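# Nest the wooden boxes upright, largest on table

## Task

Place every open wooden box inside the next larger one so they form a single nested stack. Each box must rest flat with its opening facing up, including any that begin tipped on a side or flipped over. The largest box must stand upright directly on the table. The nesting only counts if it stays in place without the robot holding anything. Finish by releasing everything and moving both grippers away.

## Robot and tools

ROBOT. Two arms, left_arm and right_arm, face each other across a table. left_arm's base is on the +y side. The names are labels only and do not match image sides. Each arm ends in a parallel gripper whose fingers point along its own +x axis and close along its own y axis. The reported gripper position is the point between the finger pads, 3 to 4 cm behind the tips.

SCENE FRAME. One shared frame for both arms: origin at the table centre, +z up, table surface at z = +0.020 m. Each result's state line, left_arm: ... | right_arm: ..., gives every gripper's position in metres, orientation as end_effector_quat_wxyz, and linear (m/s) and angular (rad/s) velocities. Printed positions can be slightly wrong, more so at long reach.

THE 14-NUMBER ROW. Every motion command uses one row of 14 numbers, each in [-1, 1], covering both arms even if only one moves: dx, dy, dz, rx, ry, rz, opening for left_arm, then the same seven for right_arm. The first six of each arm are an offset, not a pose: they are expressed in that gripper's own axes and measured from the gripper's pose in the most recent result showing it (before any such result in the scene, and for the second and later calls within one reply, from where the robot is when the action begins). Scale: 1.0 equals 0.6 m of translation or 180 degrees of rotation. rx, ry, rz form one rotation vector. The opening is absolute, not an offset: +1 is fully open (0.088 m); empty fingers touch near -0.80; values down to -1 change nothing further. Closing from fully open takes at least about 0.5 s. All zeros for an arm means go back to its reference pose, not stay still; to keep an arm put, send the offset back to where you want it in a reply's first call and zeros afterwards, always with the opening it should keep.

TOOLS.
execute_actions: argument actions is a list holding at most one item. An empty list just returns the current state. An item with rows (1 to 15 rows of 14 numbers) and optional steps (up to 15, default 15) runs that many control steps of 1/30 s; each row is one step and the last row repeats if rows run out. Every row is measured from the same reference pose, not from the previous row. An item with only steps (up to 300) is a wait counted from the last result, including your reply time. Optional pictures (boolean) toggles images, which are included by default. A refused call sends nothing.
move: target is one 14-number row as above; speed is the path top speed in m/s, 0.002 to 0.5, default 0.25 (rotation limited to twice that in rad/s). Both grippers follow straight paths that finish together, lasting 0.5 to 10 s; longer paths are cut off at 10 s. Openings are applied at the start. Paths ignore obstacles and the other arm. The result adds a move: line with the ending (done, off_target, moving, held, fault) and any limits (paced = pose clipped; held = some steps blocked, after which the arm may then move faster than the speed), plus each gripper's distance from its target. If only one arm is named, the other finished fine.
wait: seconds from 0 to 10; sends nothing new.
zoom_image: camera (cam_head_left, cam_head_right, cam_high, cam_low, cam_left_wrist, cam_right_wrist) and region [x0, y0, x1, y1] in pixels, top-left origin, at most 504 by 504. All images are 504x504.
finished_scene: scene number; ends the scene irreversibly and reports success.

CONTROL DETAILS. Each step the commanded pose is clipped to within 70 mm and 16 degrees of the measured pose, and inverse kinematics favours position over orientation. Far targets may need several actions; after an action the arm drifts at most one more clipped step, so read the pose and send the remainder. Joint friction can leave the gripper short or slightly tilted, and tiny moves may not happen; check and correct. A Hand target line shows where each gripper is currently being driven. A pose unreachable line or HELD marks steps the clearance check altered or blocked.

GRIPPING. grip_measured reports finger opening on the command scale, each gripper off by up to about 1 mm; squeezing a rigid part reads up to 0.061 narrower than reality. To hold something, command about 0.07 below grip_measured; smaller margins grip more gently. Parts under about 3 mm thick get proportionally less force. Pads push about 34 to 49 N each, with a brief spike at first contact.

JOINT LIMITS (rad): waist -3.054 to 3.054, shoulder 0.000 to 3.142, elbow 0.000 to 2.356, wrist pitch -1.571 to 1.571, wrist yaw -1.571 to 1.571, wrist roll -3.142 to 3.142. Load limits (N m): waist 17.8, shoulder 22, elbow 22, wrist pitch 5.8, wrist yaw 5.78, wrist roll 5.42, including held weight. Exceeding one stops that arm for 10 s. Motors warm while loaded: a MOTOR HOT warning appears from 50 °C; at 95 °C the arm is held (OVER-TEMPERATURE FAULT) and may lose power and go limp if it does not cool.

AVOID. Knocking or placing anything off the table fails the task. Do not let the arms collide or push on each other. Avoid drops, slips, slams and forceful pushes; faster moves and targets deeper past a contact hit harder. Expect occasional brief tugs on held parts or nudges to loose objects. Before finishing, make sure the stack rests on its own, open the grippers and withdraw.

Each tool is called after "Call:" as name([rows], argument=value, ...), one row to a line, values as JSON.

## Session

Call:
execute_actions(actions=[])

Scene clock: 0.00 s of 4500.00 s.
left_arm: end_effector_position=(-0.1144, +0.0966, +0.2356) grip_measured=+0.827 end_effector_quat_wxyz=(+0.536, +0.216, +0.724, -0.376) end_effector_velocity=(+0.004, +0.003, -0.000) end_effector_angular_velocity=(+0.020, -0.011, +0.018) | right_arm: end_effector_position=(+0.0718, -0.1329, +0.2030) grip_measured=+0.841 end_effector_quat_wxyz=(+0.613, -0.221, -0.023, +0.758) end_effector_velocity=(-0.001, -0.002, -0.003) end_effector_angular_velocity=(-0.014, +0.010, +0.005)
Joint positions: left_arm=[-0.772  2.192  1.456 -0.977 -0.082 -1.088  0.079] | right_arm=[-0.299  1.752  0.464  0.881 -0.832 -0.564  0.08 ]
Joint velocities: left_arm=[ 0.002 -0.002  0.002 -0.022 -0.007 -0.022 -0.   ] | right_arm=[-0.002 -0.002 -0.002 -0.022 -0.007 -0.007 -0.   ]
Heat: left arm: hottest waist 26 °C (+0.0 °C/min); right arm: hottest waist 27 °C (+0.0 °C/min).
Hand target (left_arm): -0.114, +0.097, +0.236; +0.536, +0.216, +0.724, -0.376
Hand target (right_arm): +0.072, -0.133, +0.203; +0.613, -0.221, -0.023, +0.758

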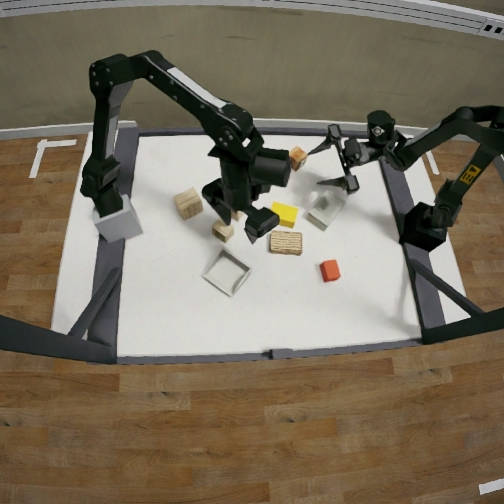

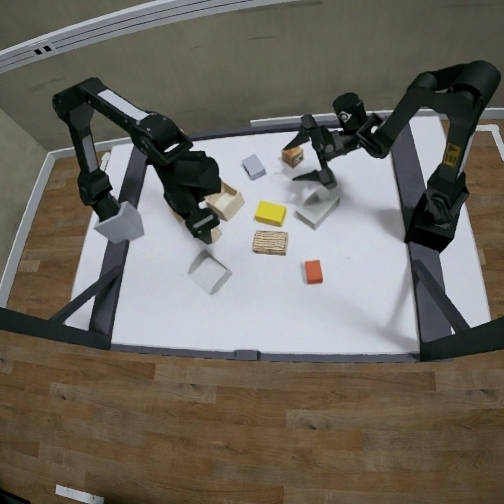

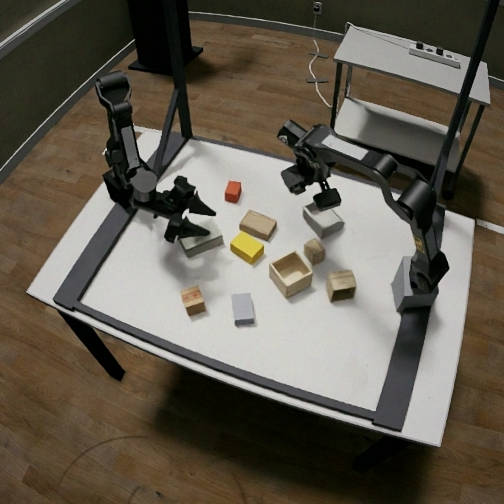

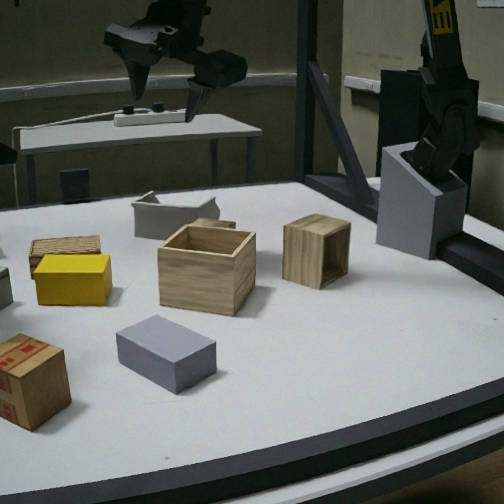

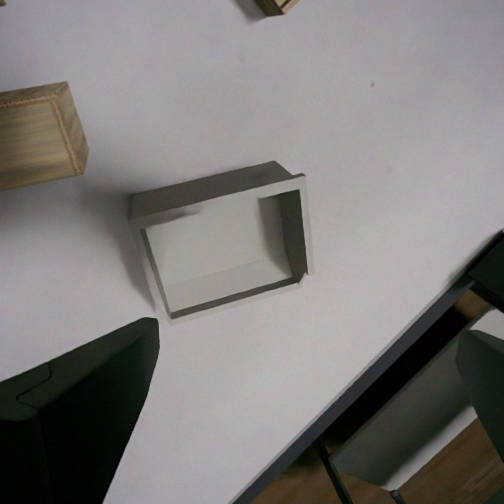

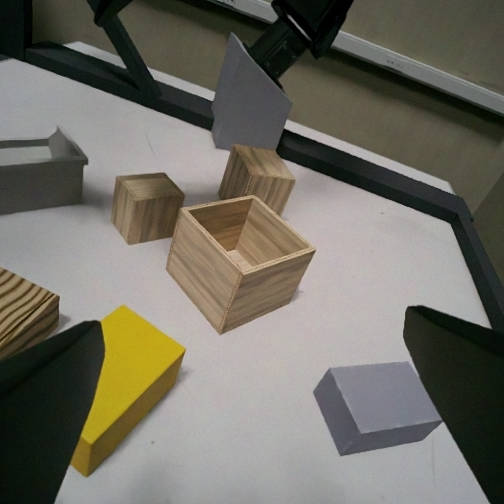

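Call:
zoom_image(camera="cam_high", region=[160, 170, 400, 340])

Call:
zoom_image(camera="cam_head_left", region=[150, 130, 370, 310])

Region (160, 170, 400, 340) of cam_high's 504x504 image, scaled by 2.100, with more detail than that image has; it fills the top 357 rows of this view, and the rest is white.

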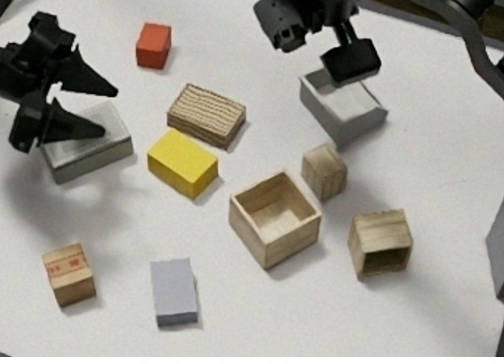

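Region (150, 130, 370, 310) of cam_head_left's 504x504 image, scaled by 2.291, with more detail than that image has; it fills the top 412 rows of this view, and the rest is white.

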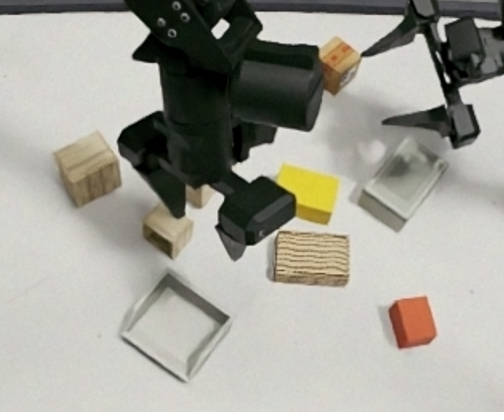

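Call:
move(target=[-0.182,0.231,-0.057,0.218,-0.009,0.114,1,-0.25,0,0,0,0,0,1])

Scene clock: 15.43 s of 4500.00 s.
left_arm: end_effector_position=(-0.0011, +0.2172, +0.2986) grip_measured=+0.987 end_effector_quat_wxyz=(+0.500, +0.498, +0.504, -0.499) end_effector_velocity=(+0.001, +0.006, -0.001) end_effector_angular_velocity=(+0.025, -0.006, -0.004) | right_arm: end_effector_position=(+0.0919, -0.2748, +0.2496) grip_measured=+1.000 end_effector_quat_wxyz=(+0.615, -0.218, -0.022, +0.757) end_effector_velocity=(-0.000, -0.001, +0.002) end_effector_angular_velocity=(+0.003, -0.007, +0.009)
Joint positions: left_arm=[-0.819  1.785  1.322 -1.494 -0.332 -0.501  0.087] | right_arm=[-0.898  1.341  0.516 -0.389 -1.288 -1.452  0.088]
Joint velocities: left_arm=[-0.002 -0.002 -0.007 -0.022  0.007 -0.007 -0.   ] | right_arm=[-0.007  0.007  0.017 -0.051 -0.007 -0.051  0.   ]
Heat: left arm: hottest shoulder 28 °C (+7.8 °C/min); right arm: hottest waist 27 °C (+0.0 °C/min).
Hand target (left_arm): +0.000, +0.220, +0.299; +0.499, +0.501, +0.500, -0.500
Hand target (right_arm): +0.094, -0.275, +0.251; +0.615, -0.218, -0.025, +0.757
Off the commanded pose (left_arm): 0.003 m, 1 deg.
Off the commanded pose (right_arm): 0.003 m, 0 deg.
After step 90, 10.33 s passed at rest.
move: done

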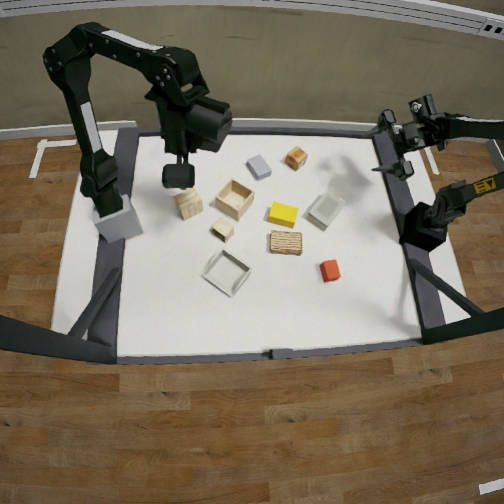

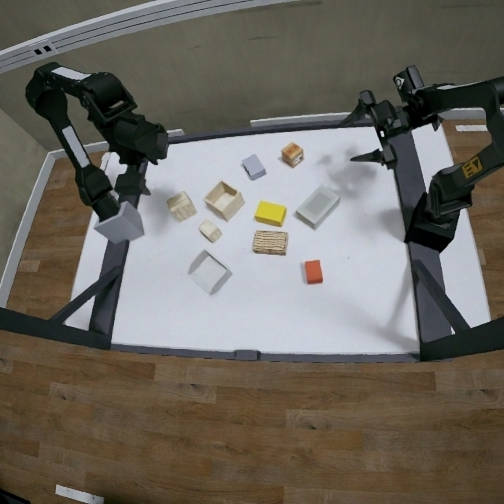

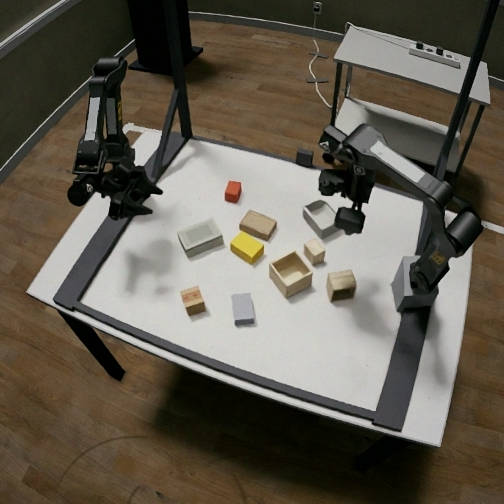

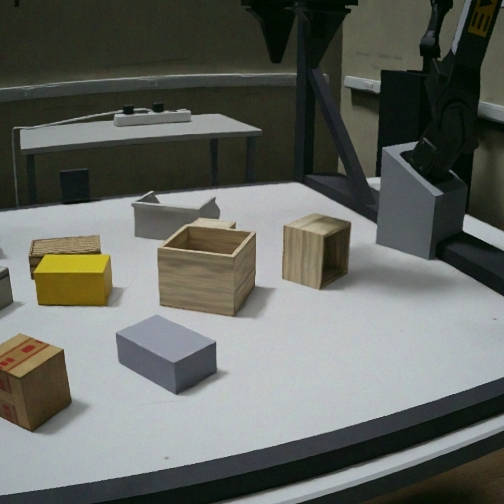

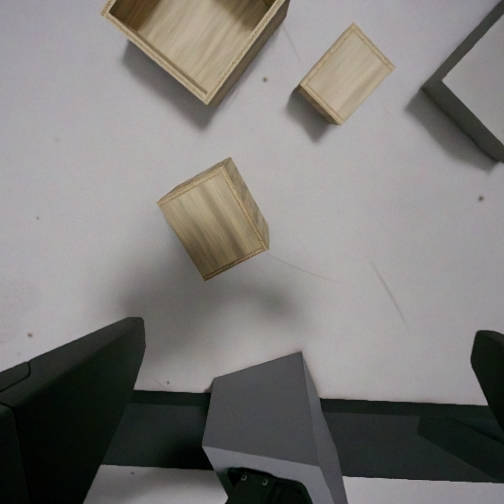

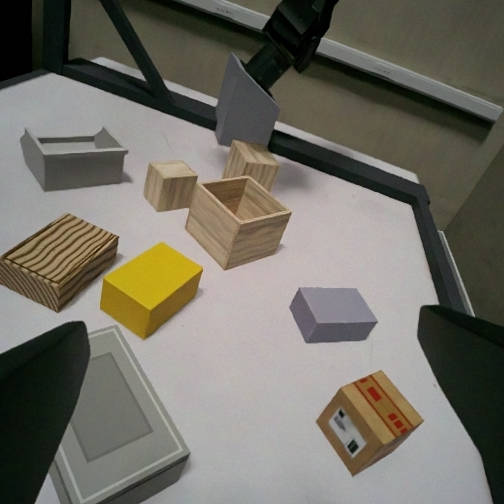

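Call:
move(target=[0.24,0.133,-0.13,-0.653,0.068,-0.115,1,0,0,0,0,0,0,1])

Scene clock: 27.33 s of 4500.00 s.
left_arm: end_effector_position=(+0.0736, +0.2964, +0.1535) grip_measured=+0.987 end_effector_quat_wxyz=(+0.552, -0.200, +0.796, +0.147) end_effector_velocity=(+0.000, +0.007, -0.003) end_effector_angular_velocity=(+0.033, -0.012, -0.003) | right_arm: end_effector_position=(+0.0921, -0.2748, +0.2498) grip_measured=+1.000 end_effector_quat_wxyz=(+0.615, -0.219, -0.023, +0.757) end_effector_velocity=(+0.000, -0.001, -0.002) end_effector_angular_velocity=(-0.004, -0.011, -0.003)
Joint positions: left_arm=[-0.064  1.185  0.541 -0.911 -0.155 -1.738  0.087] | right_arm=[-0.899  1.342  0.517 -0.391 -1.288 -1.456  0.088]
Joint velocities: left_arm=[ 0.002 -0.002 -0.007 -0.022 -0.022 -0.007 -0.   ] | right_arm=[-0.002 -0.002 -0.007  0.007  0.007 -0.007  0.   ]
Heat: left arm: hottest shoulder 28 °C (+4.4 °C/min); right arm: hottest elbow 28 °C (+2.2 °C/min).
Hand target (left_arm): +0.072, +0.298, +0.152; +0.549, -0.203, +0.797, +0.150
Hand target (right_arm): +0.092, -0.275, +0.250; +0.615, -0.218, -0.022, +0.757
Off the commanded pose (left_arm): 0.004 m, 1 deg.
Off the commanded pose (right_arm): 0.000 m, 0 deg.
After step 90, 4.30 s passed at rest.
move: done

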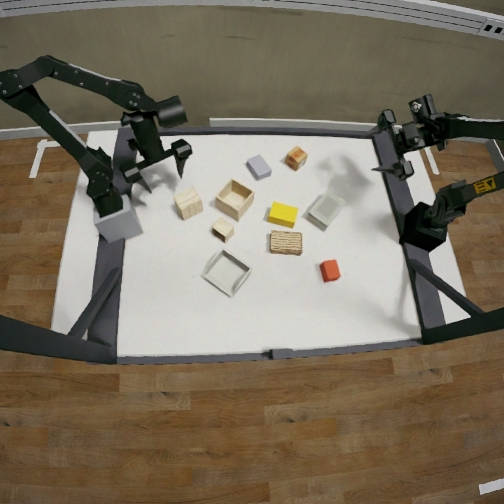

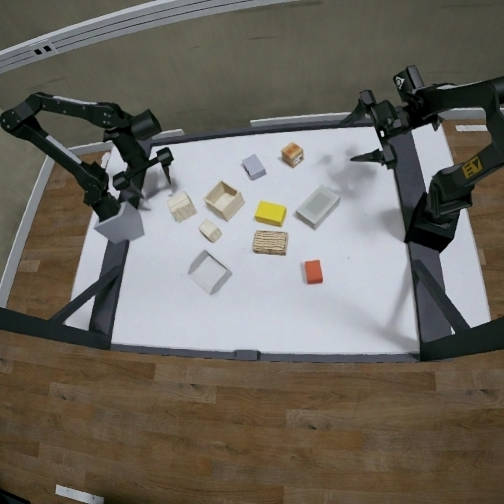

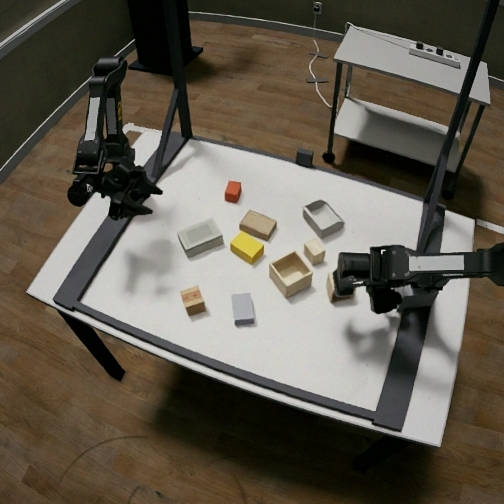

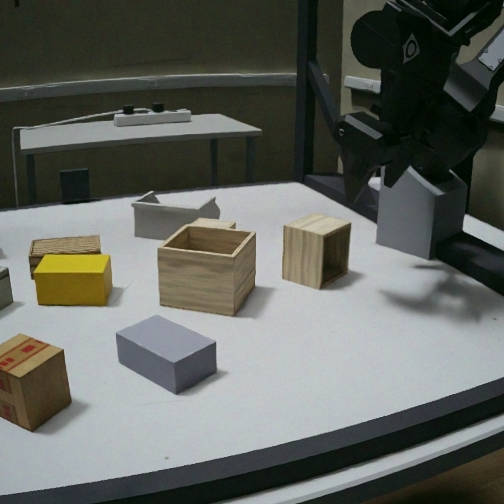

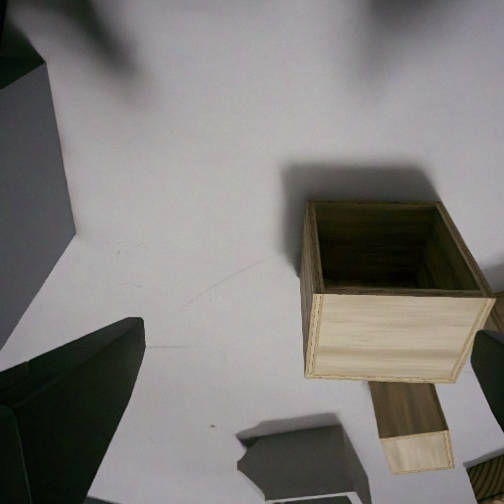

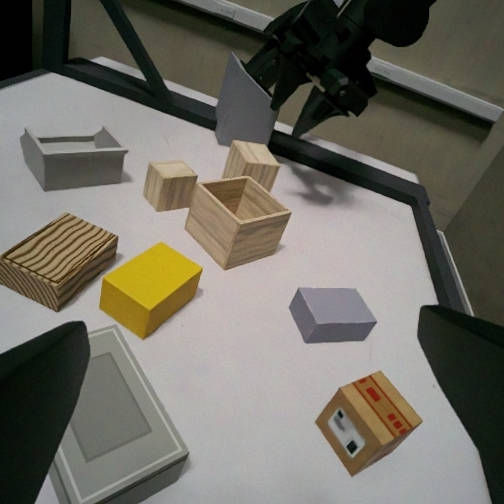

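Call:
move(target=[0.04,-0.064,-0.042,0,0,0,1,0,0,0,0,0,0,1])

Scene clock: 30.33 s of 4500.00 s.
left_arm: end_effector_position=(+0.0639, +0.2501, +0.1394) grip_measured=+0.987 end_effector_quat_wxyz=(+0.552, -0.198, +0.797, +0.146) end_effector_velocity=(-0.001, +0.003, -0.001) end_effector_angular_velocity=(+0.009, -0.006, -0.014) | right_arm: end_effector_position=(+0.0922, -0.2748, +0.2498) grip_measured=+1.000 end_effector_quat_wxyz=(+0.615, -0.219, -0.023, +0.757) end_effector_velocity=(+0.000, -0.000, +0.001) end_effector_angular_velocity=(+0.007, +0.002, -0.001)
Joint positions: left_arm=[-0.135  1.439  0.603 -0.732 -0.154 -1.807  0.087] | right_arm=[-0.899  1.342  0.517 -0.391 -1.288 -1.456  0.088]
Joint velocities: left_arm=[-0.002  0.002 -0.002 -0.007 -0.007  0.007  0.   ] | right_arm=[-0.002 -0.002 -0.002  0.007 -0.007  0.007  0.   ]
Heat: left arm: hottest shoulder 28 °C (+4.0 °C/min); right arm: hottest elbow 28 °C (+2.0 °C/min).
Hand target (left_arm): +0.065, +0.247, +0.140; +0.552, -0.200, +0.796, +0.147
Hand target (right_arm): +0.092, -0.275, +0.250; +0.615, -0.219, -0.023, +0.757
Off the commanded pose (left_arm): 0.003 m, 0 deg.
Off the commanded pose (right_arm): 0.000 m, 0 deg.
move: done

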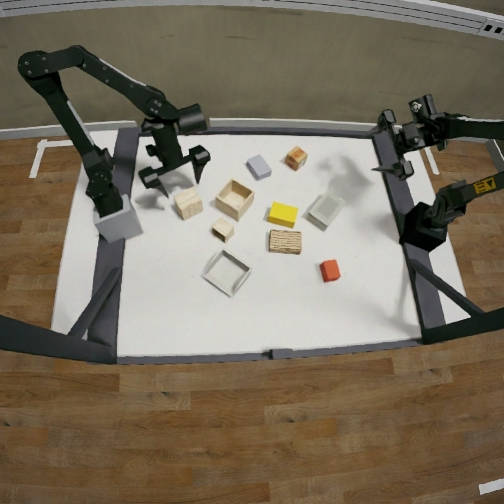

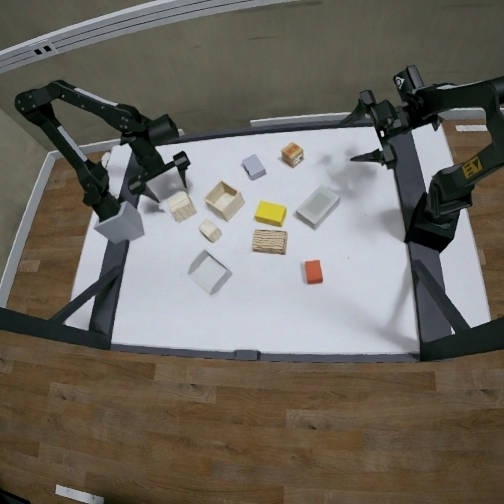

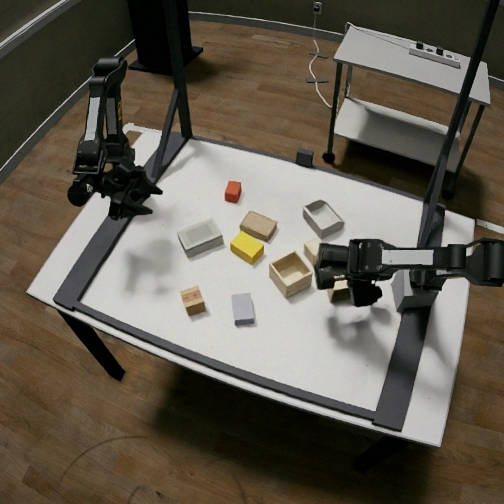

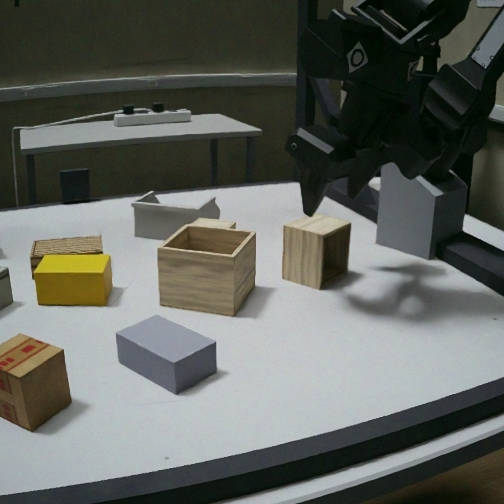

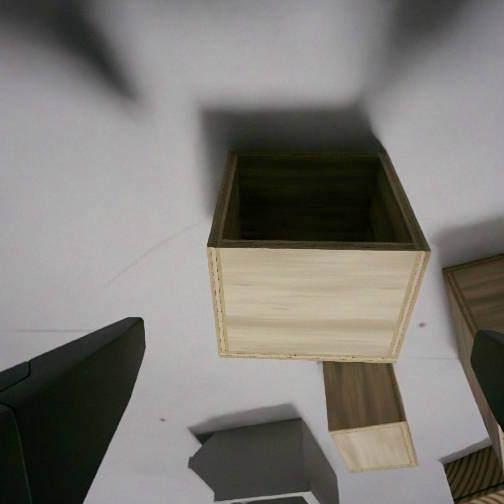

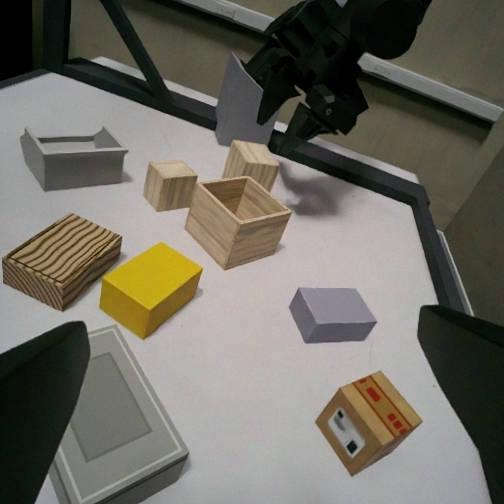

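Call:
move(target=[0.128,-0.007,0.015,0,0,0,1,0,0,0,0,0,0,1], speed=0.1)

Call:
move(target=[0,0,0,0,0,0,0.3,0,0,0,0,0,0,1])

Scene clock: 33.33 s of 4500.00 s.
left_arm: end_effector_position=(+0.0510, +0.2352, +0.0677) grip_measured=+0.987 end_effector_quat_wxyz=(+0.552, -0.205, +0.795, +0.144) end_effector_velocity=(-0.001, +0.002, -0.001) end_effector_angular_velocity=(+0.006, -0.005, +0.004) | right_arm: end_effector_position=(+0.0922, -0.2748, +0.2498) grip_measured=+1.000 end_effector_quat_wxyz=(+0.615, -0.219, -0.023, +0.757) end_effector_velocity=(-0.001, -0.002, -0.001) end_effector_angular_velocity=(+0.005, +0.007, -0.003)
Joint positions: left_arm=[-0.034  1.726  0.488 -0.301 -0.154 -1.708  0.087] | right_arm=[-0.899  1.342  0.517 -0.391 -1.288 -1.456  0.088]
Joint velocities: left_arm=[-0.002  0.002 -0.007  0.007 -0.007 -0.007  0.   ] | right_arm=[-0.007 -0.002 -0.007 -0.007 -0.007 -0.007  0.   ]
Heat: left arm: hottest shoulder 28 °C (+3.6 °C/min); right arm: hottest elbow 28 °C (+1.8 °C/min).
Hand target (left_arm): +0.049, +0.238, +0.065; +0.551, -0.198, +0.797, +0.146
Hand target (right_arm): +0.092, -0.275, +0.250; +0.615, -0.219, -0.023, +0.757
Off the commanded pose (left_arm): 0.005 m, 1 deg.
Off the commanded pose (right_arm): 0.000 m, 0 deg.
move: done

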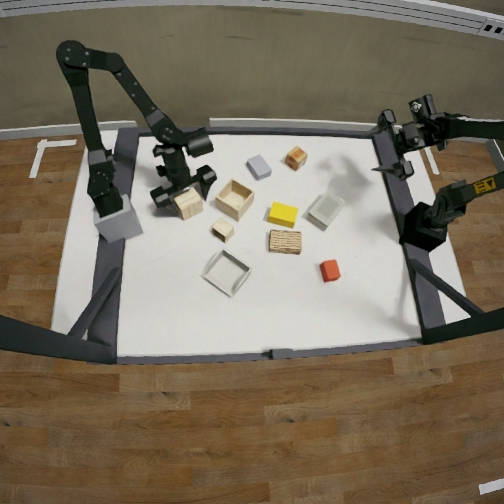

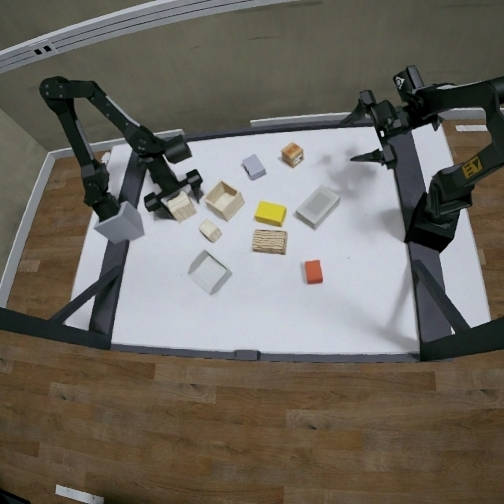

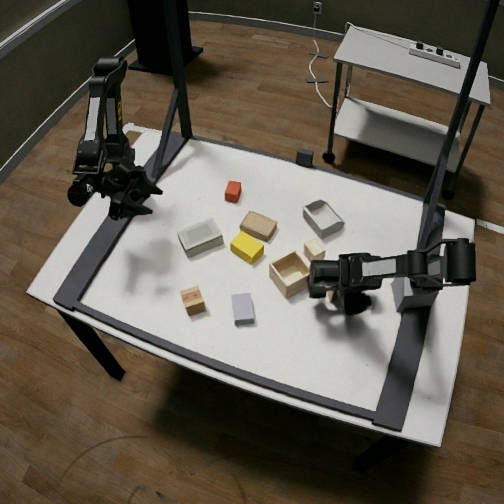

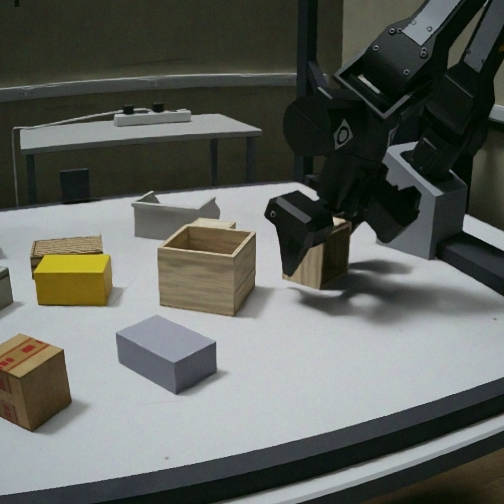

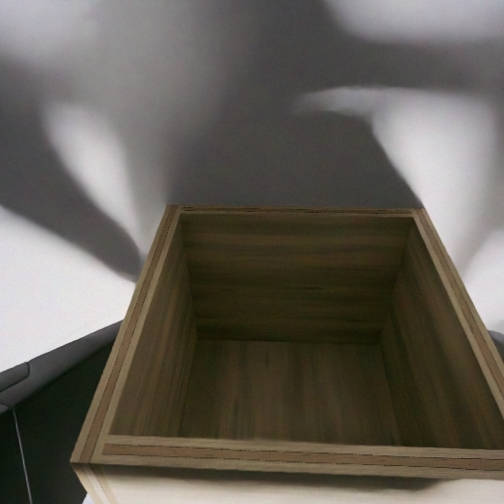

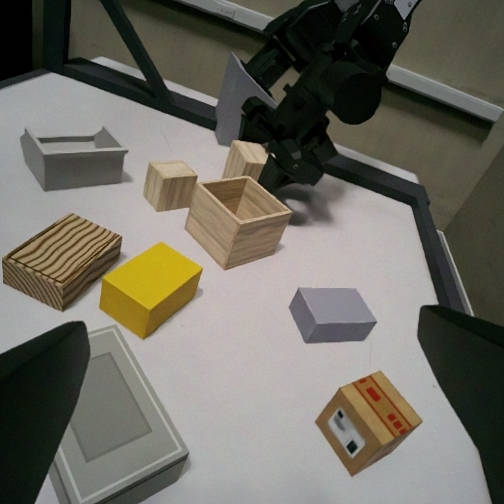

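Scene clock: 33.83 s of 4500.00 s.
left_arm: end_effector_position=(+0.0509, +0.2353, +0.0677) grip_measured=+0.476 end_effector_quat_wxyz=(+0.552, -0.205, +0.796, +0.144) end_effector_velocity=(+0.001, -0.001, +0.000) end_effector_angular_velocity=(-0.011, -0.013, -0.019) | right_arm: end_effector_position=(+0.0922, -0.2748, +0.2498) grip_measured=+1.000 end_effector_quat_wxyz=(+0.615, -0.219, -0.023, +0.757) end_effector_velocity=(+0.000, +0.001, +0.004) end_effector_angular_velocity=(+0.026, -0.022, +0.010)
Joint positions: left_arm=[-0.034  1.726  0.488 -0.302 -0.154 -1.708  0.062] | right_arm=[-0.899  1.342  0.517 -0.391 -1.288 -1.456  0.088]
Joint velocities: left_arm=[-0.002 -0.002 -0.002  0.007 -0.007  0.022 -0.   ] | right_arm=[-0.002 -0.002 -0.002  0.022 -0.022 -0.007  0.   ]
Heat: left arm: hottest shoulder 28 °C (+3.5 °C/min); right arm: hottest elbow 28 °C (+1.8 °C/min).
Hand target (left_arm): +0.051, +0.235, +0.068; +0.552, -0.205, +0.795, +0.144
Hand target (right_arm): +0.092, -0.275, +0.250; +0.615, -0.219, -0.023, +0.757
Off the commanded pose (left_arm): 0.000 m, 0 deg.
Off the commanded pose (right_arm): 0.000 m, 0 deg.
move: done

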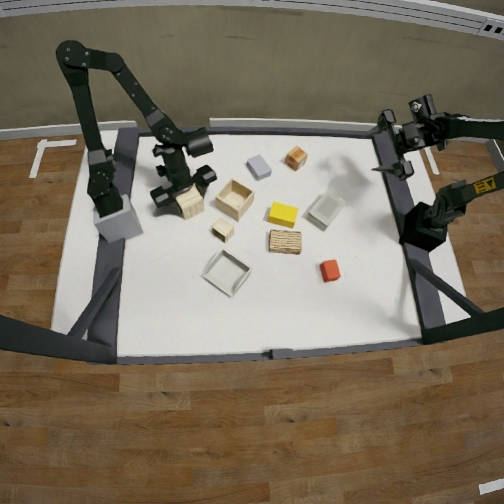

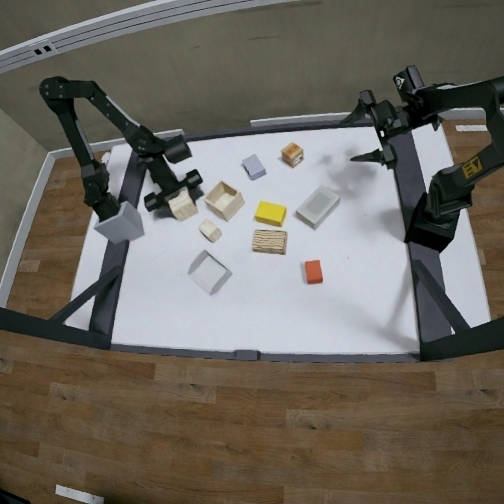

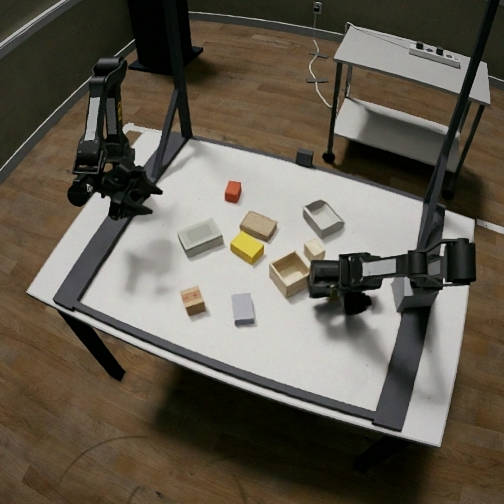

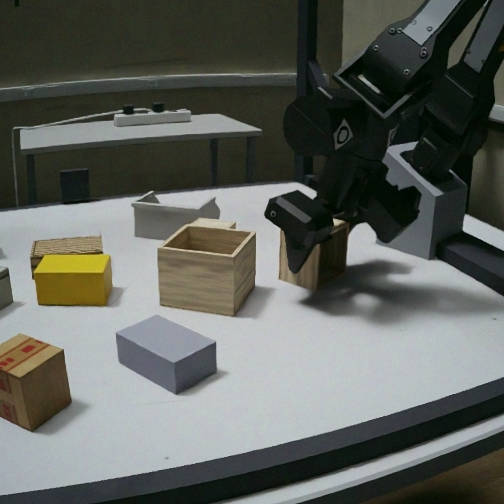

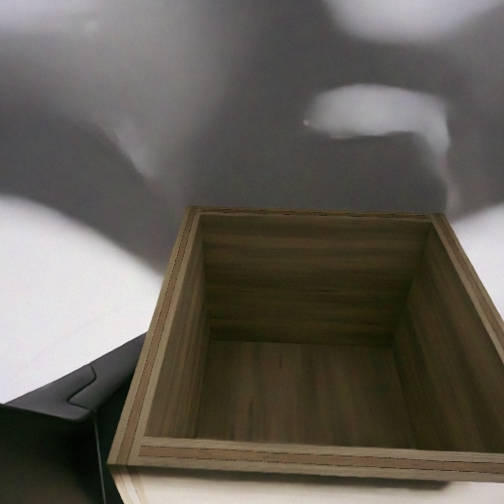

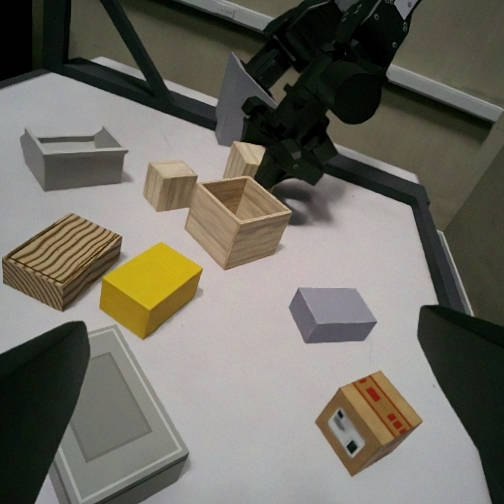

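Call:
move(target=[-0.167,0,0,0,0,0,0.38,0,0,0,0,0,0,1])

Call:
move(target=[-0.01,-0.185,0.127,0.41,-0.425,-0.19,0.38,0,0,0,0,0,0,1], speed=0.35)

Scene clock: 40.20 s of 4500.00 s.
left_arm: end_effector_position=(+0.0797, +0.2551, +0.1571) grip_measured=+0.476 end_effector_quat_wxyz=(+0.552, -0.197, +0.797, +0.147) end_effector_velocity=(-0.003, +0.001, +0.001) end_effector_angular_velocity=(-0.002, +0.006, -0.017) | right_arm: end_effector_position=(+0.0922, -0.2748, +0.2498) grip_measured=+1.000 end_effector_quat_wxyz=(+0.615, -0.219, -0.023, +0.757) end_effector_velocity=(+0.000, -0.000, +0.001) end_effector_angular_velocity=(+0.012, -0.026, +0.008)
Joint positions: left_arm=[-0.104  1.386  0.668 -0.849 -0.154 -1.776  0.062] | right_arm=[-0.899  1.342  0.517 -0.391 -1.288 -1.456  0.088]
Joint velocities: left_arm=[-0.007 -0.002 -0.002 -0.007  0.007  0.007 -0.   ] | right_arm=[-0.002 -0.002 -0.002  0.007 -0.007 -0.022  0.   ]
Heat: left arm: hottest shoulder 28 °C (+3.0 °C/min); right arm: hottest elbow 29 °C (+3.0 °C/min).
Hand target (left_arm): +0.082, +0.253, +0.161; +0.552, -0.205, +0.795, +0.144
Hand target (right_arm): +0.092, -0.275, +0.250; +0.615, -0.219, -0.023, +0.757
Off the commanded pose (left_arm): 0.006 m, 1 deg.
Off the commanded pose (right_arm): 0.000 m, 0 deg.
After step 90, 2.40 s passed at rest.
move: done

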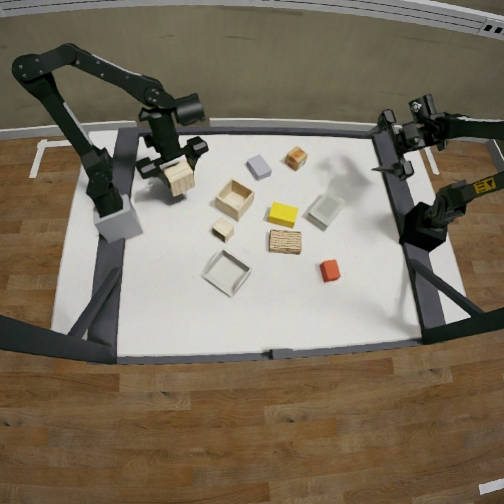

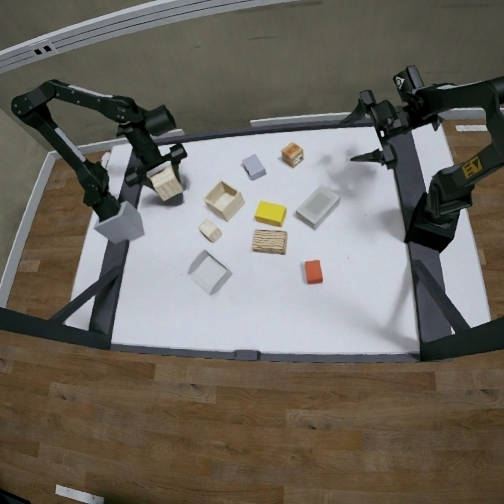

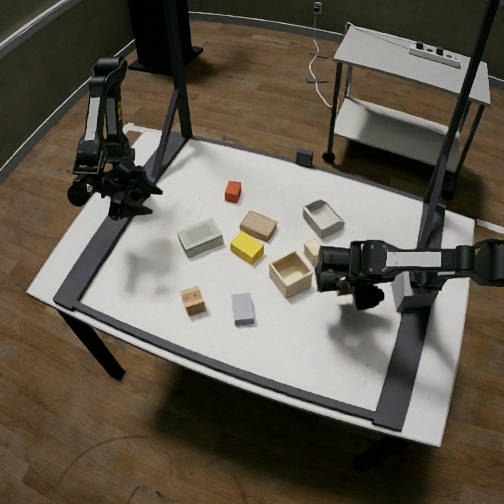

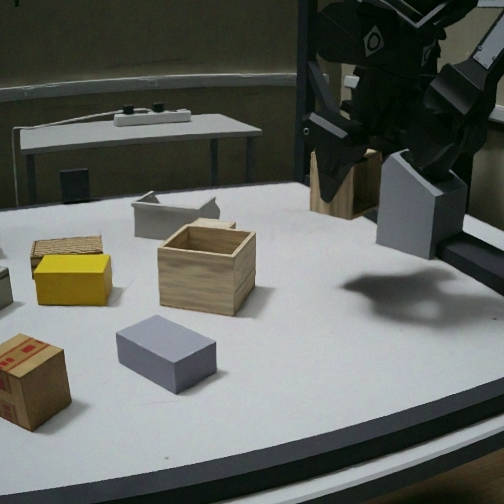

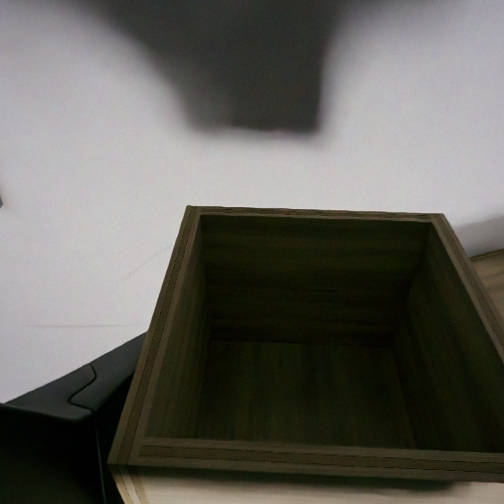

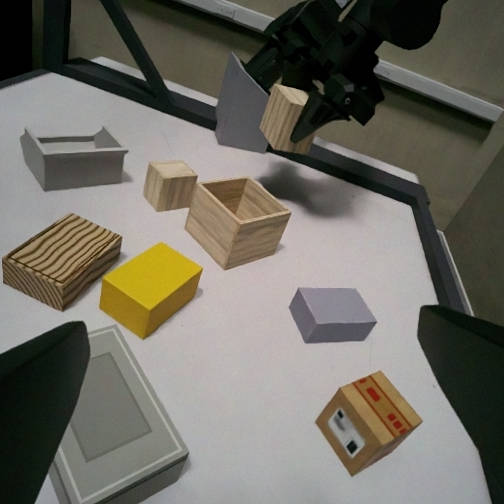

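Scene clock: 43.47 s of 4500.00 s.
left_arm: end_effector_position=(+0.1985, +0.1923, +0.1362) grip_measured=+0.476 end_effector_quat_wxyz=(+0.899, +0.079, +0.202, -0.381) end_effector_velocity=(-0.001, +0.000, -0.001) end_effector_angular_velocity=(-0.002, +0.008, -0.004) | right_arm: end_effector_position=(+0.0922, -0.2748, +0.2498) grip_measured=+1.000 end_effector_quat_wxyz=(+0.615, -0.219, -0.023, +0.757) end_effector_velocity=(+0.001, -0.001, -0.000) end_effector_angular_velocity=(-0.006, -0.007, -0.003)
Joint positions: left_arm=[ 0.075  1.898  0.103  1.561 -0.446  0.367  0.062] | right_arm=[-0.899  1.342  0.517 -0.391 -1.288 -1.456  0.088]
Joint velocities: left_arm=[ 0.002 -0.002 -0.002 -0.007  0.007 -0.007 -0.   ] | right_arm=[-0.002 -0.002  0.002 -0.007  0.007 -0.007  0.   ]
Heat: left arm: hottest shoulder 28 °C (+2.8 °C/min); right arm: hottest elbow 29 °C (+2.8 °C/min).
Hand target (left_arm): +0.197, +0.193, +0.134; +0.897, +0.084, +0.203, -0.384
Hand target (right_arm): +0.092, -0.275, +0.250; +0.615, -0.219, -0.023, +0.757
Off the commanded pose (left_arm): 0.002 m, 4 deg.
Off the commanded pose (right_arm): 0.000 m, 0 deg.
joint sent to its limit (left arm) — the command would take joint 4 (wrist pitch) past its upper limit, so that joint was sent only as far as its limit.
move: off_target (left_arm)

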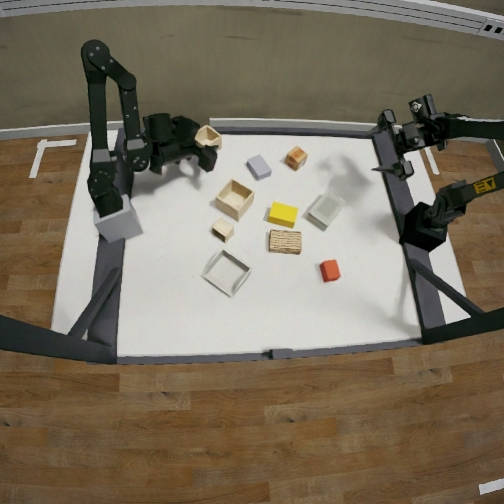

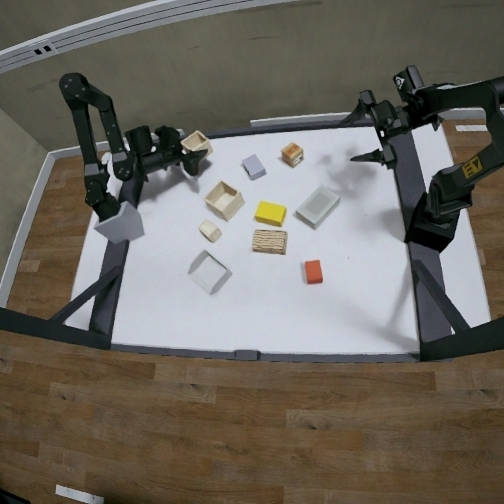

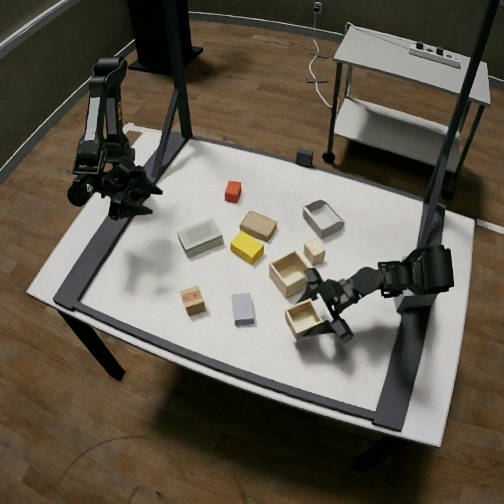

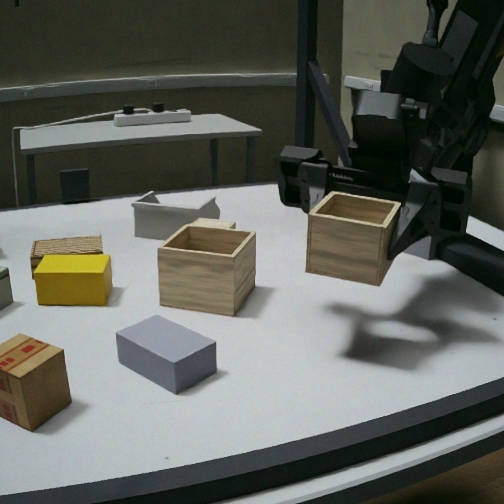

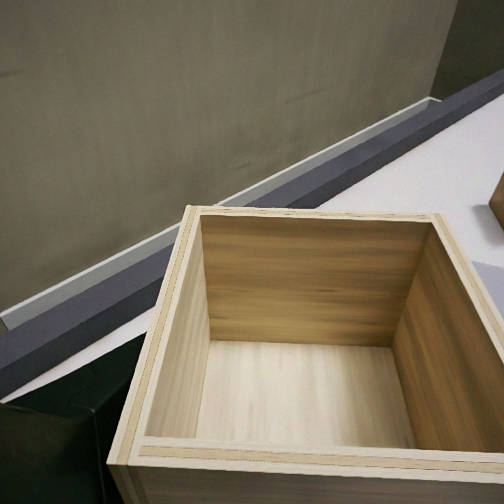

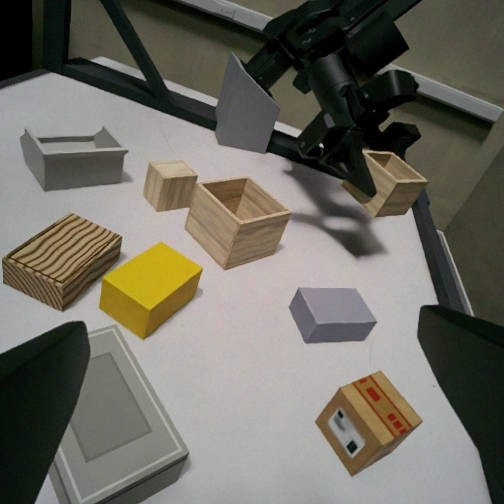

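Call:
move(target=[0.078,0.033,-0.093,0,-0.025,0,0.38,0,0,0,0,0,0,1], speed=0.08)

Scene clock: 54.00 s of 4500.00 s.
left_arm: end_effector_position=(+0.2256, +0.1914, +0.0685) grip_measured=+0.476 end_effector_quat_wxyz=(+0.876, +0.088, +0.249, -0.404) end_effector_velocity=(-0.003, -0.000, -0.002) end_effector_angular_velocity=(+0.001, +0.006, -0.020) | right_arm: end_effector_position=(+0.0922, -0.2748, +0.2498) grip_measured=+1.000 end_effector_quat_wxyz=(+0.615, -0.219, -0.023, +0.757) end_effector_velocity=(+0.001, +0.000, +0.002) end_effector_angular_velocity=(+0.011, -0.017, +0.003)
Joint positions: left_arm=[ 0.364  2.121  0.228  1.563 -0.145  0.407  0.062] | right_arm=[-0.899  1.342  0.517 -0.391 -1.288 -1.456  0.088]
Joint velocities: left_arm=[ 0.007  0.002 -0.002 -0.007  0.022  0.007 -0.   ] | right_arm=[-0.002 -0.002  0.002  0.007 -0.007 -0.007  0.   ]
Heat: left arm: hottest shoulder 28 °C (+2.2 °C/min); right arm: hottest elbow 29 °C (+2.2 °C/min).
Hand target (left_arm): +0.225, +0.191, +0.066; +0.874, +0.090, +0.250, -0.407
Hand target (right_arm): +0.092, -0.275, +0.250; +0.615, -0.219, -0.023, +0.757
Off the commanded pose (left_arm): 0.003 m, 11 deg.
Off the commanded pose (right_arm): 0.000 m, 0 deg.
joint sent to its limit (left arm) — the command would take joint 4 (wrist pitch) past its upper limit, so that joint was sent only as far as its limit.
After step 90, 6.23 s passed at rest.
move: off_target (left_arm)

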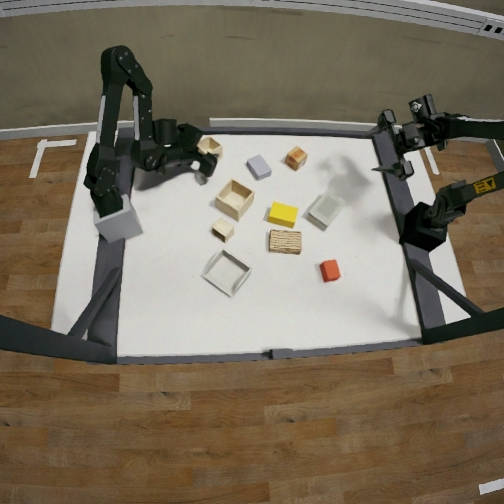

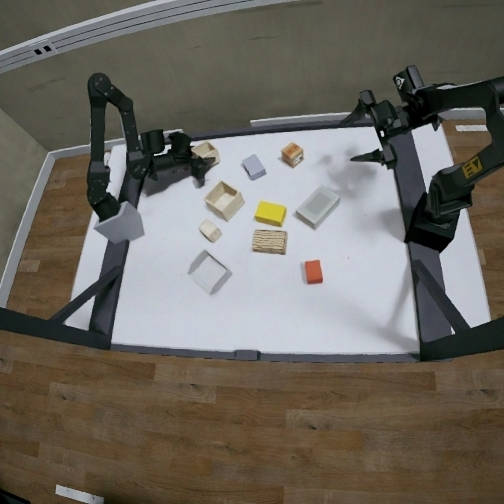

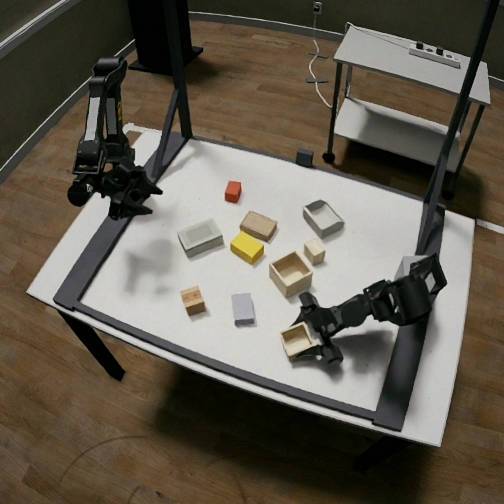

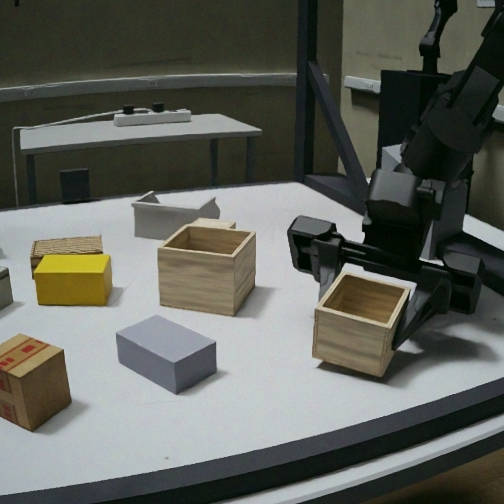

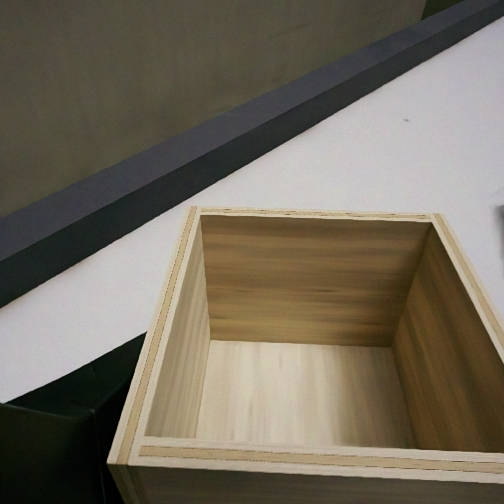

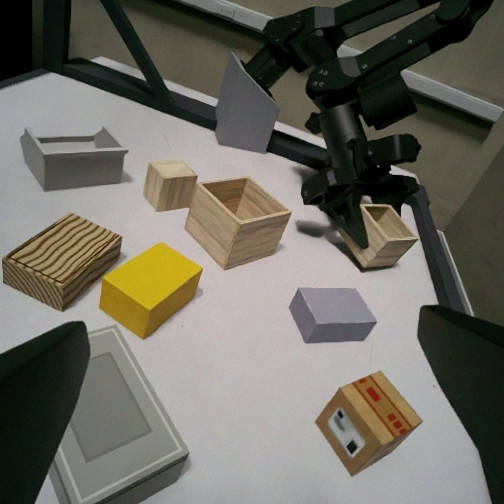

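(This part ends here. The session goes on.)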